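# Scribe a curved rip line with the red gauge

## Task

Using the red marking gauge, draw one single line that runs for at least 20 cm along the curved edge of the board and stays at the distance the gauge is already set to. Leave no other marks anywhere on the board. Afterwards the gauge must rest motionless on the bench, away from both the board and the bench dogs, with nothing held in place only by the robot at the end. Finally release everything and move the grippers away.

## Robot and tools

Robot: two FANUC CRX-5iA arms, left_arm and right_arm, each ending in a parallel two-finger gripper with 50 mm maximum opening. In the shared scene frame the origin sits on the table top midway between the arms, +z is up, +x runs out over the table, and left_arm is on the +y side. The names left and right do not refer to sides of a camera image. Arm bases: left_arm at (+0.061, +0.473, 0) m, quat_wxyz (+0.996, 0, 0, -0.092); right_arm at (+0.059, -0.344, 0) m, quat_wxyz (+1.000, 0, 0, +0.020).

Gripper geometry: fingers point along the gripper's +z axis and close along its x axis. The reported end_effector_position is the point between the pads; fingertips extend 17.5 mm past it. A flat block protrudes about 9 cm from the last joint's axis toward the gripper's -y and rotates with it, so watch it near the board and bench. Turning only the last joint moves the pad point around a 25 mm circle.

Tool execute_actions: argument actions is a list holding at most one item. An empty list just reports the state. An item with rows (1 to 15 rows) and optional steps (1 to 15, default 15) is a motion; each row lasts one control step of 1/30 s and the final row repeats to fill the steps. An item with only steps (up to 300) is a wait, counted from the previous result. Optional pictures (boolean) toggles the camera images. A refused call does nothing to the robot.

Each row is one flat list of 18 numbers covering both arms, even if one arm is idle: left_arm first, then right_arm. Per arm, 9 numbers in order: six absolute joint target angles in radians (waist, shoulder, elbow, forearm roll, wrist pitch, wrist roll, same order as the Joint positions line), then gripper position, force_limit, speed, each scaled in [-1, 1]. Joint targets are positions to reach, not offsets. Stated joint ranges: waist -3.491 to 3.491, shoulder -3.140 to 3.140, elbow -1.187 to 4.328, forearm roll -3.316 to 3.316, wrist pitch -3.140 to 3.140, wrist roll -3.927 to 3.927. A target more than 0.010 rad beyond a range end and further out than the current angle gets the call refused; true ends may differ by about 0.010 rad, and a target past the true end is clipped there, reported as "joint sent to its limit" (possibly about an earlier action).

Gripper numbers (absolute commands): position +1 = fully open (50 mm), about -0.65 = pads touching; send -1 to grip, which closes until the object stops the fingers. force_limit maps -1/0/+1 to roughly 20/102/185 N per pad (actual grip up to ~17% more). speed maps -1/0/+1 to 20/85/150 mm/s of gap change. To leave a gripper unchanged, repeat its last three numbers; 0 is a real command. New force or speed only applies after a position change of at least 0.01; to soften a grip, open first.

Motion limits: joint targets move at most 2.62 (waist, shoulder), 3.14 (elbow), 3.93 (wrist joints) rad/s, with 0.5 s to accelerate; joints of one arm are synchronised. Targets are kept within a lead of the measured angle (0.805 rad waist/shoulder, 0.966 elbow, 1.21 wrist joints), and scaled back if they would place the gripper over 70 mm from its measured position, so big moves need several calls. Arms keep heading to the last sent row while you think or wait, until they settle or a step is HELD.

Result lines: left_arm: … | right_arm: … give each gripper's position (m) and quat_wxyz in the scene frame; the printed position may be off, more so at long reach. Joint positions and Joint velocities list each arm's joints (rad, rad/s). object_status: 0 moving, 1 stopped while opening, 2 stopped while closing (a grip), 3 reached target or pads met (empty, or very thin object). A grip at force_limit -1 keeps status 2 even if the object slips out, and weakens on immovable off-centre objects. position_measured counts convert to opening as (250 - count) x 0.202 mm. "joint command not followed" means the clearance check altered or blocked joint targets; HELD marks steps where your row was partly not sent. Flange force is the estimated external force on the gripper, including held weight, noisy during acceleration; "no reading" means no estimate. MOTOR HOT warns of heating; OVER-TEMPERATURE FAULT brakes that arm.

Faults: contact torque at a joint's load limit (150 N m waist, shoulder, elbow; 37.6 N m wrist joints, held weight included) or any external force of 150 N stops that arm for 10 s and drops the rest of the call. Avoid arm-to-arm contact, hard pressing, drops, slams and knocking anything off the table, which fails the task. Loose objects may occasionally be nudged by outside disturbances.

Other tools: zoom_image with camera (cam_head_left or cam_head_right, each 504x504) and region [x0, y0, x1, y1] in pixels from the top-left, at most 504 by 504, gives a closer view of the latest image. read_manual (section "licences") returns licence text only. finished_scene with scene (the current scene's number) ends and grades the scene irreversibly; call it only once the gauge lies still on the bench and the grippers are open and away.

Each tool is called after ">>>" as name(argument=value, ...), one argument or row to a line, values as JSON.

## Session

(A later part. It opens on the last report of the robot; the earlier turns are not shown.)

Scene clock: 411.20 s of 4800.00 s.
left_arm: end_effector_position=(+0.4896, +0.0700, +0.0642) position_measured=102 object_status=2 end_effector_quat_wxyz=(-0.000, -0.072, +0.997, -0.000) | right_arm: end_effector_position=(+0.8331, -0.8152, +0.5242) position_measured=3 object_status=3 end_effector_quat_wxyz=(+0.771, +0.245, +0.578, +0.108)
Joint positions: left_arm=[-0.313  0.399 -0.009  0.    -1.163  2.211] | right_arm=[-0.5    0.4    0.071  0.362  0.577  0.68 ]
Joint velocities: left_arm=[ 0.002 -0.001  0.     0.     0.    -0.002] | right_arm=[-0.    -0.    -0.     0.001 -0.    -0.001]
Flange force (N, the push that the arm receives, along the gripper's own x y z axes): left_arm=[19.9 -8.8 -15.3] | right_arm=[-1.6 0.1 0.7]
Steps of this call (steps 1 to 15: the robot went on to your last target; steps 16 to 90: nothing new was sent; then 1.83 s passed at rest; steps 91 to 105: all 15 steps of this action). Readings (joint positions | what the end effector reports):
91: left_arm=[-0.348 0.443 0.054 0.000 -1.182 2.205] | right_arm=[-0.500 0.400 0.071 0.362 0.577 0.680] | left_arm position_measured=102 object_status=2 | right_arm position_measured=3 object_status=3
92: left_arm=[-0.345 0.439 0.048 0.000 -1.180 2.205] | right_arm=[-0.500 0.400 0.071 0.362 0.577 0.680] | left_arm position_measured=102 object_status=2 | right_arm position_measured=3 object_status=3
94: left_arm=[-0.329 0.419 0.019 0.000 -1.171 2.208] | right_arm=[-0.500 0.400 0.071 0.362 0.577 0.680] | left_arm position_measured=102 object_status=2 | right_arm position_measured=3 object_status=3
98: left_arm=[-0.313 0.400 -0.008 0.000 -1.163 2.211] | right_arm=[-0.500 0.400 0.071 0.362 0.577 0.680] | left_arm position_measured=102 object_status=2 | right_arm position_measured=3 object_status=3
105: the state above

>>> execute_actions(
  actions=[
    {"rows":[[-0.2766,0.3524,-0.0735,0,-1.1449,2.2165,-1,-0.4,-0.5,-0.5,0.4,0.071,0.362,0.577,0.68,1,0,0]]},
  ],
  pictures=false,
)

>>> execute_actions(
  actions=[
    {"rows":[[-0.2387,0.3057,-0.1363,0,-1.1288,2.2207,-1,-0.4,-0.5,-0.5,0.4,0.071,0.362,0.577,0.68,1,0,0]]},
  ],
  pictures=false,
)

>>> execute_actions(
  actions=[
    {"rows":[[-0.2387,0.2975,-0.1263,0,-1.147,2.2207,-1,-0.4,-0.5,-0.5,0.4,0.071,0.362,0.577,0.68,1,0,0]],"steps":10},
  ],
  pictures=false,
)

>>> execute_actions(
  actions=[
    {"rows":[[-0.2331,0.2,-0.14,0,-1.23,2.153,-1,-0.4,-0.5,-0.5,0.4,0.071,0.362,0.577,0.68,1,0,0]]},
  ],
  pictures=false,
)

>>> execute_actions(
  actions=[
    {"rows":[[-0.4676,0.0685,-0.27,0,-1.2323,2.153,-1,-0.4,-0.5,-0.5,0.4,0.071,0.362,0.577,0.68,1,0,0]]},
  ],
)

>>> zoom_image(
  camera="cam_head_right",
  region=[196,160,316,230],
)

Scene clock: 423.93 s of 4800.00 s.
left_arm: end_effector_position=(+0.4853, +0.0952, +0.0641) position_measured=102 object_status=2 end_effector_quat_wxyz=(+0.000, -0.092, +0.996, +0.000) | right_arm: end_effector_position=(+0.8331, -0.8152, +0.5242) position_measured=3 object_status=3 end_effector_quat_wxyz=(+0.771, +0.245, +0.578, +0.108)
Joint positions: left_arm=[-0.277  0.352 -0.073 -0.    -1.145  2.216] | right_arm=[-0.5    0.4    0.071  0.362  0.577  0.68 ]
Joint velocities: left_arm=[ 0.002 -0.002  0.    -0.     0.     0.001] | right_arm=[-0.     0.    -0.     0.001 -0.    -0.001]
Flange force (N, the push that the arm receives, along the gripper's own x y z axes): left_arm=[15.3 -8.1 -13.4] | right_arm=[-2.3 0.0 2.1]
Steps of this call (steps 1 to 15: the robot went on to your last target; steps 16 to 90: nothing new was sent; then 9.23 s passed at rest; steps 91 to 105: all 15 steps of this action). Readings (joint positions | what the end effector reports):
91: left_arm=[-0.312 0.399 -0.010 -0.000 -1.162 2.211] | right_arm=[-0.500 0.400 0.071 0.362 0.577 0.680] | left_arm position_measured=102 object_status=2 | right_arm position_measured=3 object_status=3
92: left_arm=[-0.309 0.395 -0.015 -0.000 -1.161 2.212] | right_arm=[-0.500 0.400 0.071 0.362 0.577 0.680] | left_arm position_measured=102 object_status=2 | right_arm position_measured=3 object_status=3
94: left_arm=[-0.293 0.374 -0.045 -0.000 -1.153 2.214] | right_arm=[-0.500 0.400 0.071 0.362 0.577 0.680] | left_arm position_measured=102 object_status=2 | right_arm position_measured=3 object_status=3
98: left_arm=[-0.277 0.353 -0.073 -0.000 -1.145 2.216] | right_arm=[-0.500 0.400 0.071 0.362 0.577 0.680] | left_arm position_measured=102 object_status=2 | right_arm position_measured=3 object_status=3
105: the state above

Scene clock: 424.43 s of 4800.00 s.
left_arm: end_effector_position=(+0.4802, +0.1201, +0.0641) position_measured=102 object_status=2 end_effector_quat_wxyz=(+0.000, -0.113, +0.994, -0.000) | right_arm: end_effector_position=(+0.8331, -0.8152, +0.5242) position_measured=3 object_status=3 end_effector_quat_wxyz=(+0.771, +0.245, +0.578, +0.108)
Joint positions: left_arm=[-0.239  0.306 -0.136 -0.    -1.129  2.221] | right_arm=[-0.5    0.4    0.071  0.362  0.577  0.68 ]
Joint velocities: left_arm=[ 0.001  0.002  0.001  0.     0.    -0.   ] | right_arm=[ 0.001  0.    -0.     0.     0.001  0.001]
Flange force (N, the push that the arm receives, along the gripper's own x y z axes): left_arm=[15.2 -8.6 -13.6] | right_arm=[-1.4 0.2 4.1]
Steps of this call (steps 1 to 15: all 15 steps of this action). Readings (joint positions | what the end effector reports):
1: left_arm=[-0.276 0.352 -0.074 -0.000 -1.145 2.217] | right_arm=[-0.500 0.400 0.071 0.362 0.577 0.680] | left_arm position_measured=102 object_status=2 | right_arm position_measured=3 object_status=3
2: left_arm=[-0.273 0.348 -0.080 -0.000 -1.143 2.217] | right_arm=[-0.500 0.400 0.071 0.362 0.577 0.680] | left_arm position_measured=102 object_status=2 | right_arm position_measured=3 object_status=3
4: left_arm=[-0.255 0.326 -0.109 -0.000 -1.136 2.219] | right_arm=[-0.500 0.400 0.071 0.362 0.577 0.680] | left_arm position_measured=102 object_status=2 | right_arm position_measured=3 object_status=3
8: left_arm=[-0.239 0.306 -0.135 -0.000 -1.129 2.221] | right_arm=[-0.500 0.400 0.071 0.362 0.577 0.680] | left_arm position_measured=102 object_status=2 | right_arm position_measured=3 object_status=3
15: the state above

Scene clock: 424.77 s of 4800.00 s.
left_arm: end_effector_position=(+0.4803, +0.1202, +0.0721) position_measured=102 object_status=2 end_effector_quat_wxyz=(-0.000, -0.113, +0.994, +0.000) | right_arm: end_effector_position=(+0.8331, -0.8152, +0.5242) position_measured=3 object_status=3 end_effector_quat_wxyz=(+0.771, +0.245, +0.578, +0.108)
Joint positions: left_arm=[-0.238  0.298 -0.126 -0.    -1.147  2.221] | right_arm=[-0.5    0.4    0.071  0.362  0.577  0.68 ]
Joint velocities: left_arm=[ 0.001 -0.001  0.002  0.001 -0.001 -0.001] | right_arm=[-0.     0.    -0.001  0.    -0.    -0.001]
Flange force (N, the push that the arm receives, along the gripper's own x y z axes): left_arm=[10.8 0.3 6.2] | right_arm=[-1.8 1.3 -0.2]
Steps of this call (steps 1 to 10: all 10 steps of this action). Readings (joint positions | what the end effector reports):
1: left_arm=[-0.239 0.305 -0.136 -0.000 -1.129 2.221] | right_arm=[-0.500 0.400 0.071 0.362 0.577 0.680] | left_arm position_measured=102 object_status=2 | right_arm position_measured=3 object_status=3
2: left_arm=[-0.239 0.303 -0.134 -0.000 -1.135 2.221] | right_arm=[-0.500 0.400 0.071 0.362 0.577 0.680] | left_arm position_measured=102 object_status=2 | right_arm position_measured=3 object_status=3
4: left_arm=[-0.238 0.299 -0.128 -0.000 -1.144 2.221] | right_arm=[-0.500 0.400 0.071 0.362 0.577 0.680] | left_arm position_measured=102 object_status=2 | right_arm position_measured=3 object_status=3
8: left_arm=[-0.238 0.298 -0.127 -0.000 -1.147 2.221] | right_arm=[-0.500 0.400 0.071 0.362 0.577 0.680] | left_arm position_measured=102 object_status=2 | right_arm position_measured=3 object_status=3
10: the state above

Scene clock: 425.27 s of 4800.00 s.
left_arm: end_effector_position=(+0.4577, +0.1323, +0.1154) position_measured=102 object_status=2 end_effector_quat_wxyz=(+0.000, -0.082, +0.997, -0.000) | right_arm: end_effector_position=(+0.8331, -0.8152, +0.5242) position_measured=3 object_status=3 end_effector_quat_wxyz=(+0.771, +0.245, +0.578, +0.108)
Joint positions: left_arm=[-0.233  0.2   -0.14  -0.    -1.23   2.153] | right_arm=[-0.5    0.4    0.071  0.362  0.577  0.68 ]
Joint velocities: left_arm=[-0.    -0.003  0.     0.    -0.     0.   ] | right_arm=[-0.     0.    -0.    -0.    -0.     0.001]
Flange force (N, the push that the arm receives, along the gripper's own x y z axes): left_arm=[3.2 3.2 3.5] | right_arm=[-1.6 0.0 2.1]
Steps of this call (steps 1 to 15: all 15 steps of this action). Readings (joint positions | what the end effector reports):
1: left_arm=[-0.238 0.297 -0.126 -0.000 -1.147 2.221] | right_arm=[-0.500 0.400 0.071 0.362 0.577 0.680] | left_arm position_measured=102 object_status=2 | right_arm position_measured=3 object_status=3
2: left_arm=[-0.238 0.292 -0.127 -0.000 -1.151 2.218] | right_arm=[-0.500 0.400 0.071 0.362 0.577 0.680] | left_arm position_measured=102 object_status=2 | right_arm position_measured=3 object_status=3
4: left_arm=[-0.237 0.266 -0.131 -0.000 -1.174 2.199] | right_arm=[-0.500 0.400 0.071 0.362 0.577 0.680] | left_arm position_measured=102 object_status=2 | right_arm position_measured=3 object_status=3
8: left_arm=[-0.233 0.204 -0.139 -0.000 -1.226 2.156] | right_arm=[-0.500 0.400 0.071 0.362 0.577 0.680] | left_arm position_measured=102 object_status=2 | right_arm position_measured=3 object_status=3
15: the state above

Scene clock: 425.77 s of 4800.00 s.
left_arm: end_effector_position=(+0.3261, +0.0820, +0.1233) position_measured=102 object_status=2 end_effector_quat_wxyz=(+0.000, +0.034, +0.999, -0.000) | right_arm: end_effector_position=(+0.8331, -0.8152, +0.5242) position_measured=3 object_status=3 end_effector_quat_wxyz=(+0.771, +0.245, +0.578, +0.108)
Joint positions: left_arm=[-0.466  0.069 -0.269 -0.    -1.232  2.153] | right_arm=[-0.5    0.4    0.071  0.362  0.577  0.68 ]
Joint velocities: left_arm=[-0.049 -0.028 -0.026 -0.    -0.    -0.002] | right_arm=[ 0.    -0.     0.001 -0.     0.001  0.   ]
Flange force (N, the push that the arm receives, along the gripper's own x y z axes): left_arm=[26.5 4.9 0.2] | right_arm=[-1.3 1.0 1.6]
Steps of this call (steps 1 to 15: all 15 steps of this action). Readings (joint positions | what the end effector reports):
1: left_arm=[-0.233 0.200 -0.140 -0.000 -1.230 2.153] | right_arm=[-0.500 0.400 0.071 0.362 0.577 0.680] | left_arm position_measured=102 object_status=2 | right_arm position_measured=3 object_status=3
2: left_arm=[-0.238 0.197 -0.143 -0.000 -1.230 2.153] | right_arm=[-0.500 0.400 0.071 0.362 0.577 0.680] | left_arm position_measured=102 object_status=2 | right_arm position_measured=3 object_status=3
4: left_arm=[-0.265 0.182 -0.158 -0.000 -1.230 2.153] | right_arm=[-0.500 0.400 0.071 0.362 0.577 0.680] | left_arm position_measured=102 object_status=2 | right_arm position_measured=3 object_status=3
8: left_arm=[-0.359 0.129 -0.210 -0.000 -1.231 2.153] | right_arm=[-0.500 0.400 0.071 0.362 0.577 0.680] | left_arm position_measured=102 object_status=2 | right_arm position_measured=3 object_status=3
15: the state above

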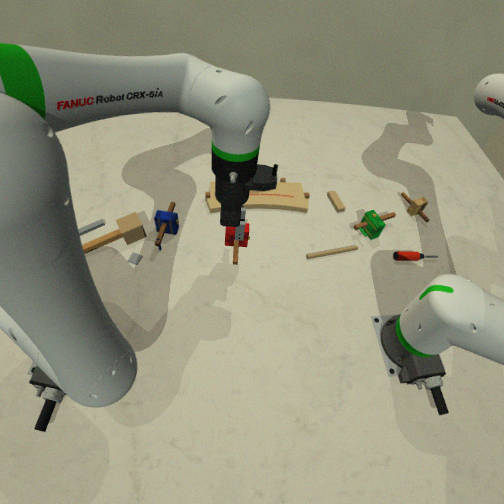

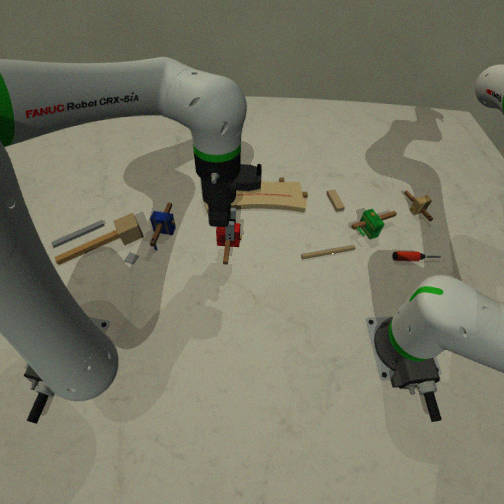

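Region (196, 160, 316, 230) of cam_head_right's 504x504 image, scaled by 4.200, with more detail than that image has; it fills the top 294 rows of this view, and the rest is white.

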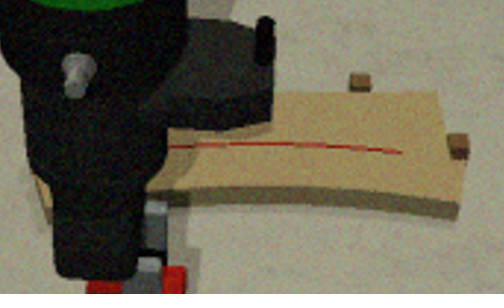

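Set down.

>>> execute_actions(
  actions=[
    {"rows":[[-0.4676,0.1486,-0.3288,0,-1.0934,2.153,-1,-0.4,-0.5,-0.5,0.4,0.071,0.362,0.577,0.68,1,0,0]]},
  ],
  pictures=false,
)

>>> execute_actions(
  actions=[
    {"rows":[[-0.4676,0.1528,-0.3419,0,-1.0761,2.153,-1,-0.4,-0.5,-0.5,0.4,0.071,0.362,0.577,0.68,1,0,0]]},
  ],
  pictures=false,
)

>>> execute_actions(
  actions=[
    {"rows":[[-0.4676,0.1528,-0.3419,0,-1.0761,2.153,1,-0.4,-0.5,-0.5,0.4,0.071,0.362,0.577,0.68,1,0,0]]},
  ],
  pictures=false,
)

>>> execute_actions(
  actions=[
    {"rows":[[-0.4676,0.0685,-0.204,0,-1.298,2.153,1,-0.4,-0.5,-0.5,0.4,0.071,0.362,0.577,0.68,1,0,0]]},
  ],
  pictures=false,
)

>>> execute_actions(
  actions=[
    {"rows":[[0.4,0,0,0,-1.571,2.153,1,-0.4,-0.5,-0.5,0.4,0.071,0.362,0.577,0.68,1,0,0]]},
  ],
  pictures=false,
)

>>> execute_actions(
  actions=[
    {"steps":30},
  ],
)

>>> zoom_image(
  camera="cam_head_right",
  region=[190,160,320,290],
)

Scene clock: 439.57 s of 4800.00 s.
left_arm: end_effector_position=(+0.3323, +0.0764, +0.0650) position_measured=102 object_status=2 end_effector_quat_wxyz=(+0.000, +0.035, +0.999, -0.000) | right_arm: end_effector_position=(+0.8331, -0.8152, +0.5242) position_measured=3 object_status=3 end_effector_quat_wxyz=(+0.771, +0.245, +0.578, +0.108)
Joint positions: left_arm=[-0.468  0.148 -0.329 -0.    -1.093  2.153] | right_arm=[-0.5    0.4    0.071  0.362  0.577  0.68 ]
Joint velocities: left_arm=[-0.001  0.    -0.001 -0.     0.001 -0.001] | right_arm=[ 0.    -0.     0.    -0.     0.001  0.001]
Flange force (N, the push that the arm receives, along the gripper's own x y z axes): left_arm=[3.4 0.1 1.2] | right_arm=[-1.4 1.0 0.8]
Steps of this call (steps 1 to 15: the robot went on to your last target; steps 16 to 90: nothing new was sent; then 10.30 s passed at rest; steps 91 to 105: all 15 steps of this action). Readings (joint positions | what the end effector reports):
91: left_arm=[-0.468 0.069 -0.270 -0.000 -1.232 2.153] | right_arm=[-0.500 0.400 0.071 0.362 0.577 0.680] | left_arm position_measured=102 object_status=2 | right_arm position_measured=3 object_status=3
92: left_arm=[-0.468 0.072 -0.273 -0.000 -1.225 2.153] | right_arm=[-0.500 0.400 0.071 0.362 0.577 0.680] | left_arm position_measured=102 object_status=2 | right_arm position_measured=3 object_status=3
94: left_arm=[-0.468 0.095 -0.290 -0.000 -1.184 2.153] | right_arm=[-0.500 0.400 0.071 0.362 0.577 0.680] | left_arm position_measured=102 object_status=2 | right_arm position_measured=3 object_status=3
98: left_arm=[-0.468 0.146 -0.327 -0.000 -1.099 2.153] | right_arm=[-0.500 0.400 0.071 0.362 0.577 0.680] | left_arm position_measured=102 object_status=2 | right_arm position_measured=3 object_status=3
105: the state above

Scene clock: 440.07 s of 4800.00 s.
left_arm: end_effector_position=(+0.3309, +0.0775, +0.0581) position_measured=102 object_status=2 end_effector_quat_wxyz=(+0.000, +0.035, +0.999, -0.000) | right_arm: end_effector_position=(+0.8331, -0.8152, +0.5242) position_measured=3 object_status=3 end_effector_quat_wxyz=(+0.771, +0.245, +0.578, +0.108)
Joint positions: left_arm=[-0.468  0.153 -0.342 -0.    -1.076  2.153] | right_arm=[-0.5    0.4    0.071  0.362  0.577  0.68 ]
Joint velocities: left_arm=[-0.001  0.002 -0.    -0.     0.    -0.002] | right_arm=[-0.    -0.    -0.    -0.    -0.001 -0.   ]
Flange force (N, the push that the arm receives, along the gripper's own x y z axes): left_arm=[1.9 1.0 1.7] | right_arm=[-1.4 0.6 3.4]
Steps of this call (steps 1 to 15: all 15 steps of this action). Readings (joint positions | what the end effector reports):
1: left_arm=[-0.468 0.149 -0.329 -0.000 -1.093 2.153] | right_arm=[-0.500 0.400 0.071 0.362 0.577 0.680] | left_arm position_measured=102 object_status=2 | right_arm position_measured=3 object_status=3
2: left_arm=[-0.468 0.150 -0.333 -0.000 -1.087 2.153] | right_arm=[-0.500 0.400 0.071 0.362 0.577 0.680] | left_arm position_measured=102 object_status=2 | right_arm position_measured=3 object_status=3
4: left_arm=[-0.468 0.152 -0.340 -0.000 -1.079 2.153] | right_arm=[-0.500 0.400 0.071 0.362 0.577 0.680] | left_arm position_measured=102 object_status=2 | right_arm position_measured=3 object_status=3
8: left_arm=[-0.468 0.153 -0.342 -0.000 -1.076 2.153] | right_arm=[-0.500 0.400 0.071 0.362 0.577 0.680] | left_arm position_measured=102 object_status=2 | right_arm position_measured=3 object_status=3
15: the state above

Scene clock: 440.57 s of 4800.00 s.
left_arm: end_effector_position=(+0.3309, +0.0775, +0.0581) position_measured=3 object_status=0 end_effector_quat_wxyz=(+0.000, +0.035, +0.999, -0.000) | right_arm: end_effector_position=(+0.8331, -0.8152, +0.5242) position_measured=3 object_status=3 end_effector_quat_wxyz=(+0.771, +0.245, +0.578, +0.108)
Joint positions: left_arm=[-0.468  0.153 -0.342 -0.    -1.076  2.153] | right_arm=[-0.5    0.4    0.071  0.362  0.577  0.68 ]
Joint velocities: left_arm=[-0.001 -0.002 -0.    -0.001 -0.    -0.   ] | right_arm=[-0.    -0.    -0.001 -0.    -0.002  0.   ]
Flange force (N, the push that the arm receives, along the gripper's own x y z axes): left_arm=[2.0 1.9 1.4] | right_arm=[-1.3 0.1 4.4]
Steps of this call (steps 1 to 15: all 15 steps of this action). Readings (joint positions | what the end effector reports):
1: left_arm=[-0.468 0.153 -0.342 -0.000 -1.076 2.153] | right_arm=[-0.500 0.400 0.071 0.362 0.577 0.680] | left_arm position_measured=96 object_status=0 | right_arm position_measured=3 object_status=3
2: left_arm=[-0.468 0.153 -0.342 -0.000 -1.076 2.153] | right_arm=[-0.500 0.400 0.071 0.362 0.577 0.680] | left_arm position_measured=87 object_status=0 | right_arm position_measured=3 object_status=3
4: left_arm=[-0.468 0.153 -0.342 -0.000 -1.076 2.153] | right_arm=[-0.500 0.400 0.071 0.362 0.577 0.680] | left_arm position_measured=70 object_status=0 | right_arm position_measured=3 object_status=3
8: left_arm=[-0.468 0.153 -0.342 -0.000 -1.076 2.153] | right_arm=[-0.500 0.400 0.071 0.362 0.577 0.680] | left_arm position_measured=35 object_status=0 | right_arm position_measured=3 object_status=3
15: the state above

Scene clock: 441.07 s of 4800.00 s.
left_arm: end_effector_position=(+0.3320, +0.0766, +0.1501) position_measured=3 object_status=3 end_effector_quat_wxyz=(-0.000, +0.035, +0.999, +0.000) | right_arm: end_effector_position=(+0.8331, -0.8152, +0.5242) position_measured=3 object_status=3 end_effector_quat_wxyz=(+0.771, +0.245, +0.578, +0.108)
Joint positions: left_arm=[-0.468  0.069 -0.204 -0.    -1.298  2.153] | right_arm=[-0.5    0.4    0.071  0.362  0.577  0.68 ]
Joint velocities: left_arm=[ 0.001 -0.002  0.003 -0.    -0.003  0.   ] | right_arm=[-0.    -0.     0.001 -0.001 -0.001  0.001]
Flange force (N, the push that the arm receives, along the gripper's own x y z axes): left_arm=[2.7 1.1 0.8] | right_arm=[-1.6 0.4 2.5]
Steps of this call (steps 1 to 15: all 15 steps of this action). Readings (joint positions | what the end effector reports):
1: left_arm=[-0.468 0.153 -0.342 -0.000 -1.077 2.153] | right_arm=[-0.500 0.400 0.071 0.362 0.577 0.680] | left_arm position_measured=3 object_status=0 | right_arm position_measured=3 object_status=3
2: left_arm=[-0.468 0.151 -0.338 -0.000 -1.084 2.153] | right_arm=[-0.500 0.400 0.071 0.362 0.577 0.680] | left_arm position_measured=3 object_status=0 | right_arm position_measured=3 object_status=3
4: left_arm=[-0.468 0.135 -0.312 -0.000 -1.124 2.153] | right_arm=[-0.500 0.400 0.071 0.362 0.577 0.680] | left_arm position_measured=3 object_status=3 | right_arm position_measured=3 object_status=3
8: left_arm=[-0.468 0.085 -0.231 -0.000 -1.254 2.153] | right_arm=[-0.500 0.400 0.071 0.362 0.577 0.680] | left_arm position_measured=3 object_status=3 | right_arm position_measured=3 object_status=3
15: the state above

Scene clock: 441.57 s of 4800.00 s.
left_arm: end_effector_position=(+0.4432, +0.1837, +0.1941) position_measured=3 object_status=3 end_effector_quat_wxyz=(+0.000, -0.127, +0.992, -0.000) | right_arm: end_effector_position=(+0.8331, -0.8152, +0.5242) position_measured=3 object_status=3 end_effector_quat_wxyz=(+0.771, +0.245, +0.578, +0.108)
Joint positions: left_arm=[-0.144  0.043 -0.127 -0.    -1.401  2.153] | right_arm=[-0.5    0.4    0.071  0.362  0.577  0.68 ]
Joint velocities: left_arm=[ 0.79  -0.062  0.184 -0.    -0.244  0.   ] | right_arm=[-0.     0.     0.    -0.    -0.     0.001]
Flange force (N, the push that the arm receives, along the gripper's own x y z axes): left_arm=[0.5 -0.5 -1.2] | right_arm=[-1.3 0.2 1.8]
Steps of this call (steps 1 to 15: all 15 steps of this action). Readings (joint positions | what the end effector reports):
1: left_arm=[-0.467 0.069 -0.204 -0.000 -1.298 2.153] | right_arm=[-0.500 0.400 0.071 0.362 0.577 0.680] | left_arm position_measured=3 object_status=3 | right_arm position_measured=3 object_status=3
2: left_arm=[-0.462 0.068 -0.203 -0.000 -1.300 2.153] | right_arm=[-0.500 0.400 0.071 0.362 0.577 0.680] | left_arm position_measured=3 object_status=3 | right_arm position_measured=3 object_status=3
4: left_arm=[-0.436 0.066 -0.196 -0.000 -1.309 2.153] | right_arm=[-0.500 0.400 0.071 0.362 0.577 0.680] | left_arm position_measured=3 object_status=3 | right_arm position_measured=3 object_status=3
8: left_arm=[-0.331 0.057 -0.170 -0.000 -1.343 2.153] | right_arm=[-0.500 0.400 0.071 0.362 0.577 0.680] | left_arm position_measured=3 object_status=3 | right_arm position_measured=3 object_status=3
15: the state above

Scene clock: 442.57 s of 4800.00 s.
left_arm: end_effector_position=(+0.5267, +0.4208, +0.2670) position_measured=3 object_status=3 end_effector_quat_wxyz=(-0.000, -0.388, +0.921, +0.000) | right_arm: end_effector_position=(+0.8331, -0.8152, +0.5242) position_measured=3 object_status=3 end_effector_quat_wxyz=(+0.771, +0.245, +0.578, +0.108)
Joint positions: left_arm=[ 0.4    0.    -0.    -0.    -1.571  2.153] | right_arm=[-0.5    0.4    0.071  0.362  0.577  0.68 ]
Joint velocities: left_arm=[ 0.001 -0.002  0.    -0.    -0.    -0.001] | right_arm=[-0.001 -0.     0.     0.001 -0.    -0.   ]
Flange force (N, the push that the arm receives, along the gripper's own x y z axes): left_arm=[1.6 1.6 1.8] | right_arm=[-1.4 0.3 2.6]
Steps of this call (steps 1 to 30: the robot went on to your last target). Readings (joint positions | what the end effector reports):
1: left_arm=[-0.117 0.041 -0.121 -0.000 -1.410 2.153] | right_arm=[-0.500 0.400 0.071 0.362 0.577 0.680] | left_arm position_measured=3 object_status=3 | right_arm position_measured=3 object_status=3
2: left_arm=[-0.090 0.038 -0.114 -0.000 -1.418 2.153] | right_arm=[-0.500 0.400 0.071 0.362 0.577 0.680] | left_arm position_measured=3 object_status=3 | right_arm position_measured=3 object_status=3
4: left_arm=[-0.037 0.034 -0.102 -0.000 -1.435 2.153] | right_arm=[-0.500 0.400 0.071 0.362 0.577 0.680] | left_arm position_measured=3 object_status=3 | right_arm position_measured=3 object_status=3
8: left_arm=[0.070 0.026 -0.077 -0.000 -1.468 2.153] | right_arm=[-0.500 0.400 0.071 0.362 0.577 0.680] | left_arm position_measured=3 object_status=3 | right_arm position_measured=3 object_status=3
30: the state above

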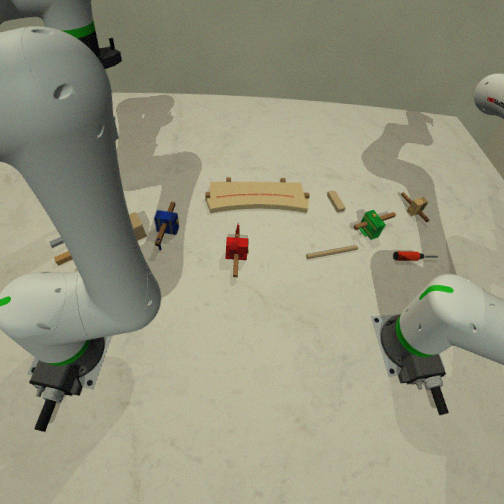

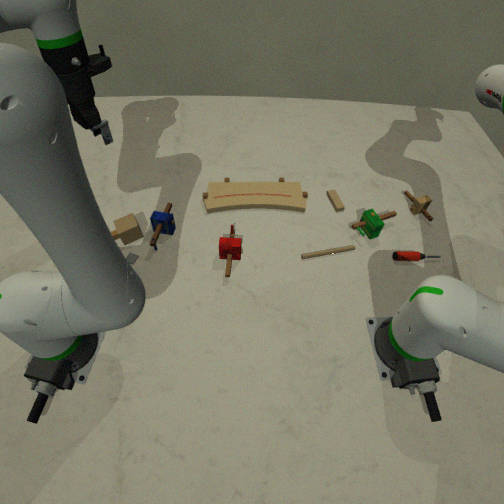

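Region (190, 160, 320, 290) of cam_head_right's 504x504 image, scaled by 3.877, with more detail than that image has.

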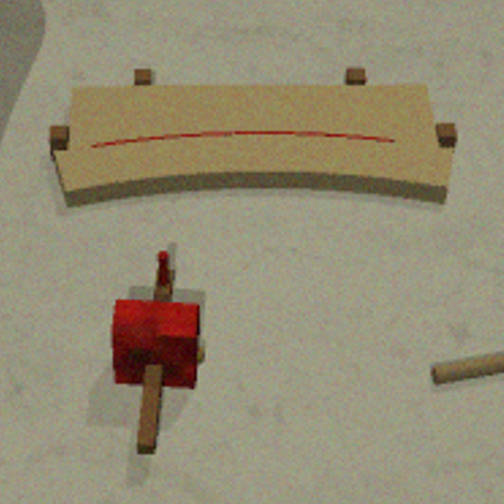

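>>> finished_scene(
  scene=1,
)

The scene is finished: the task was done.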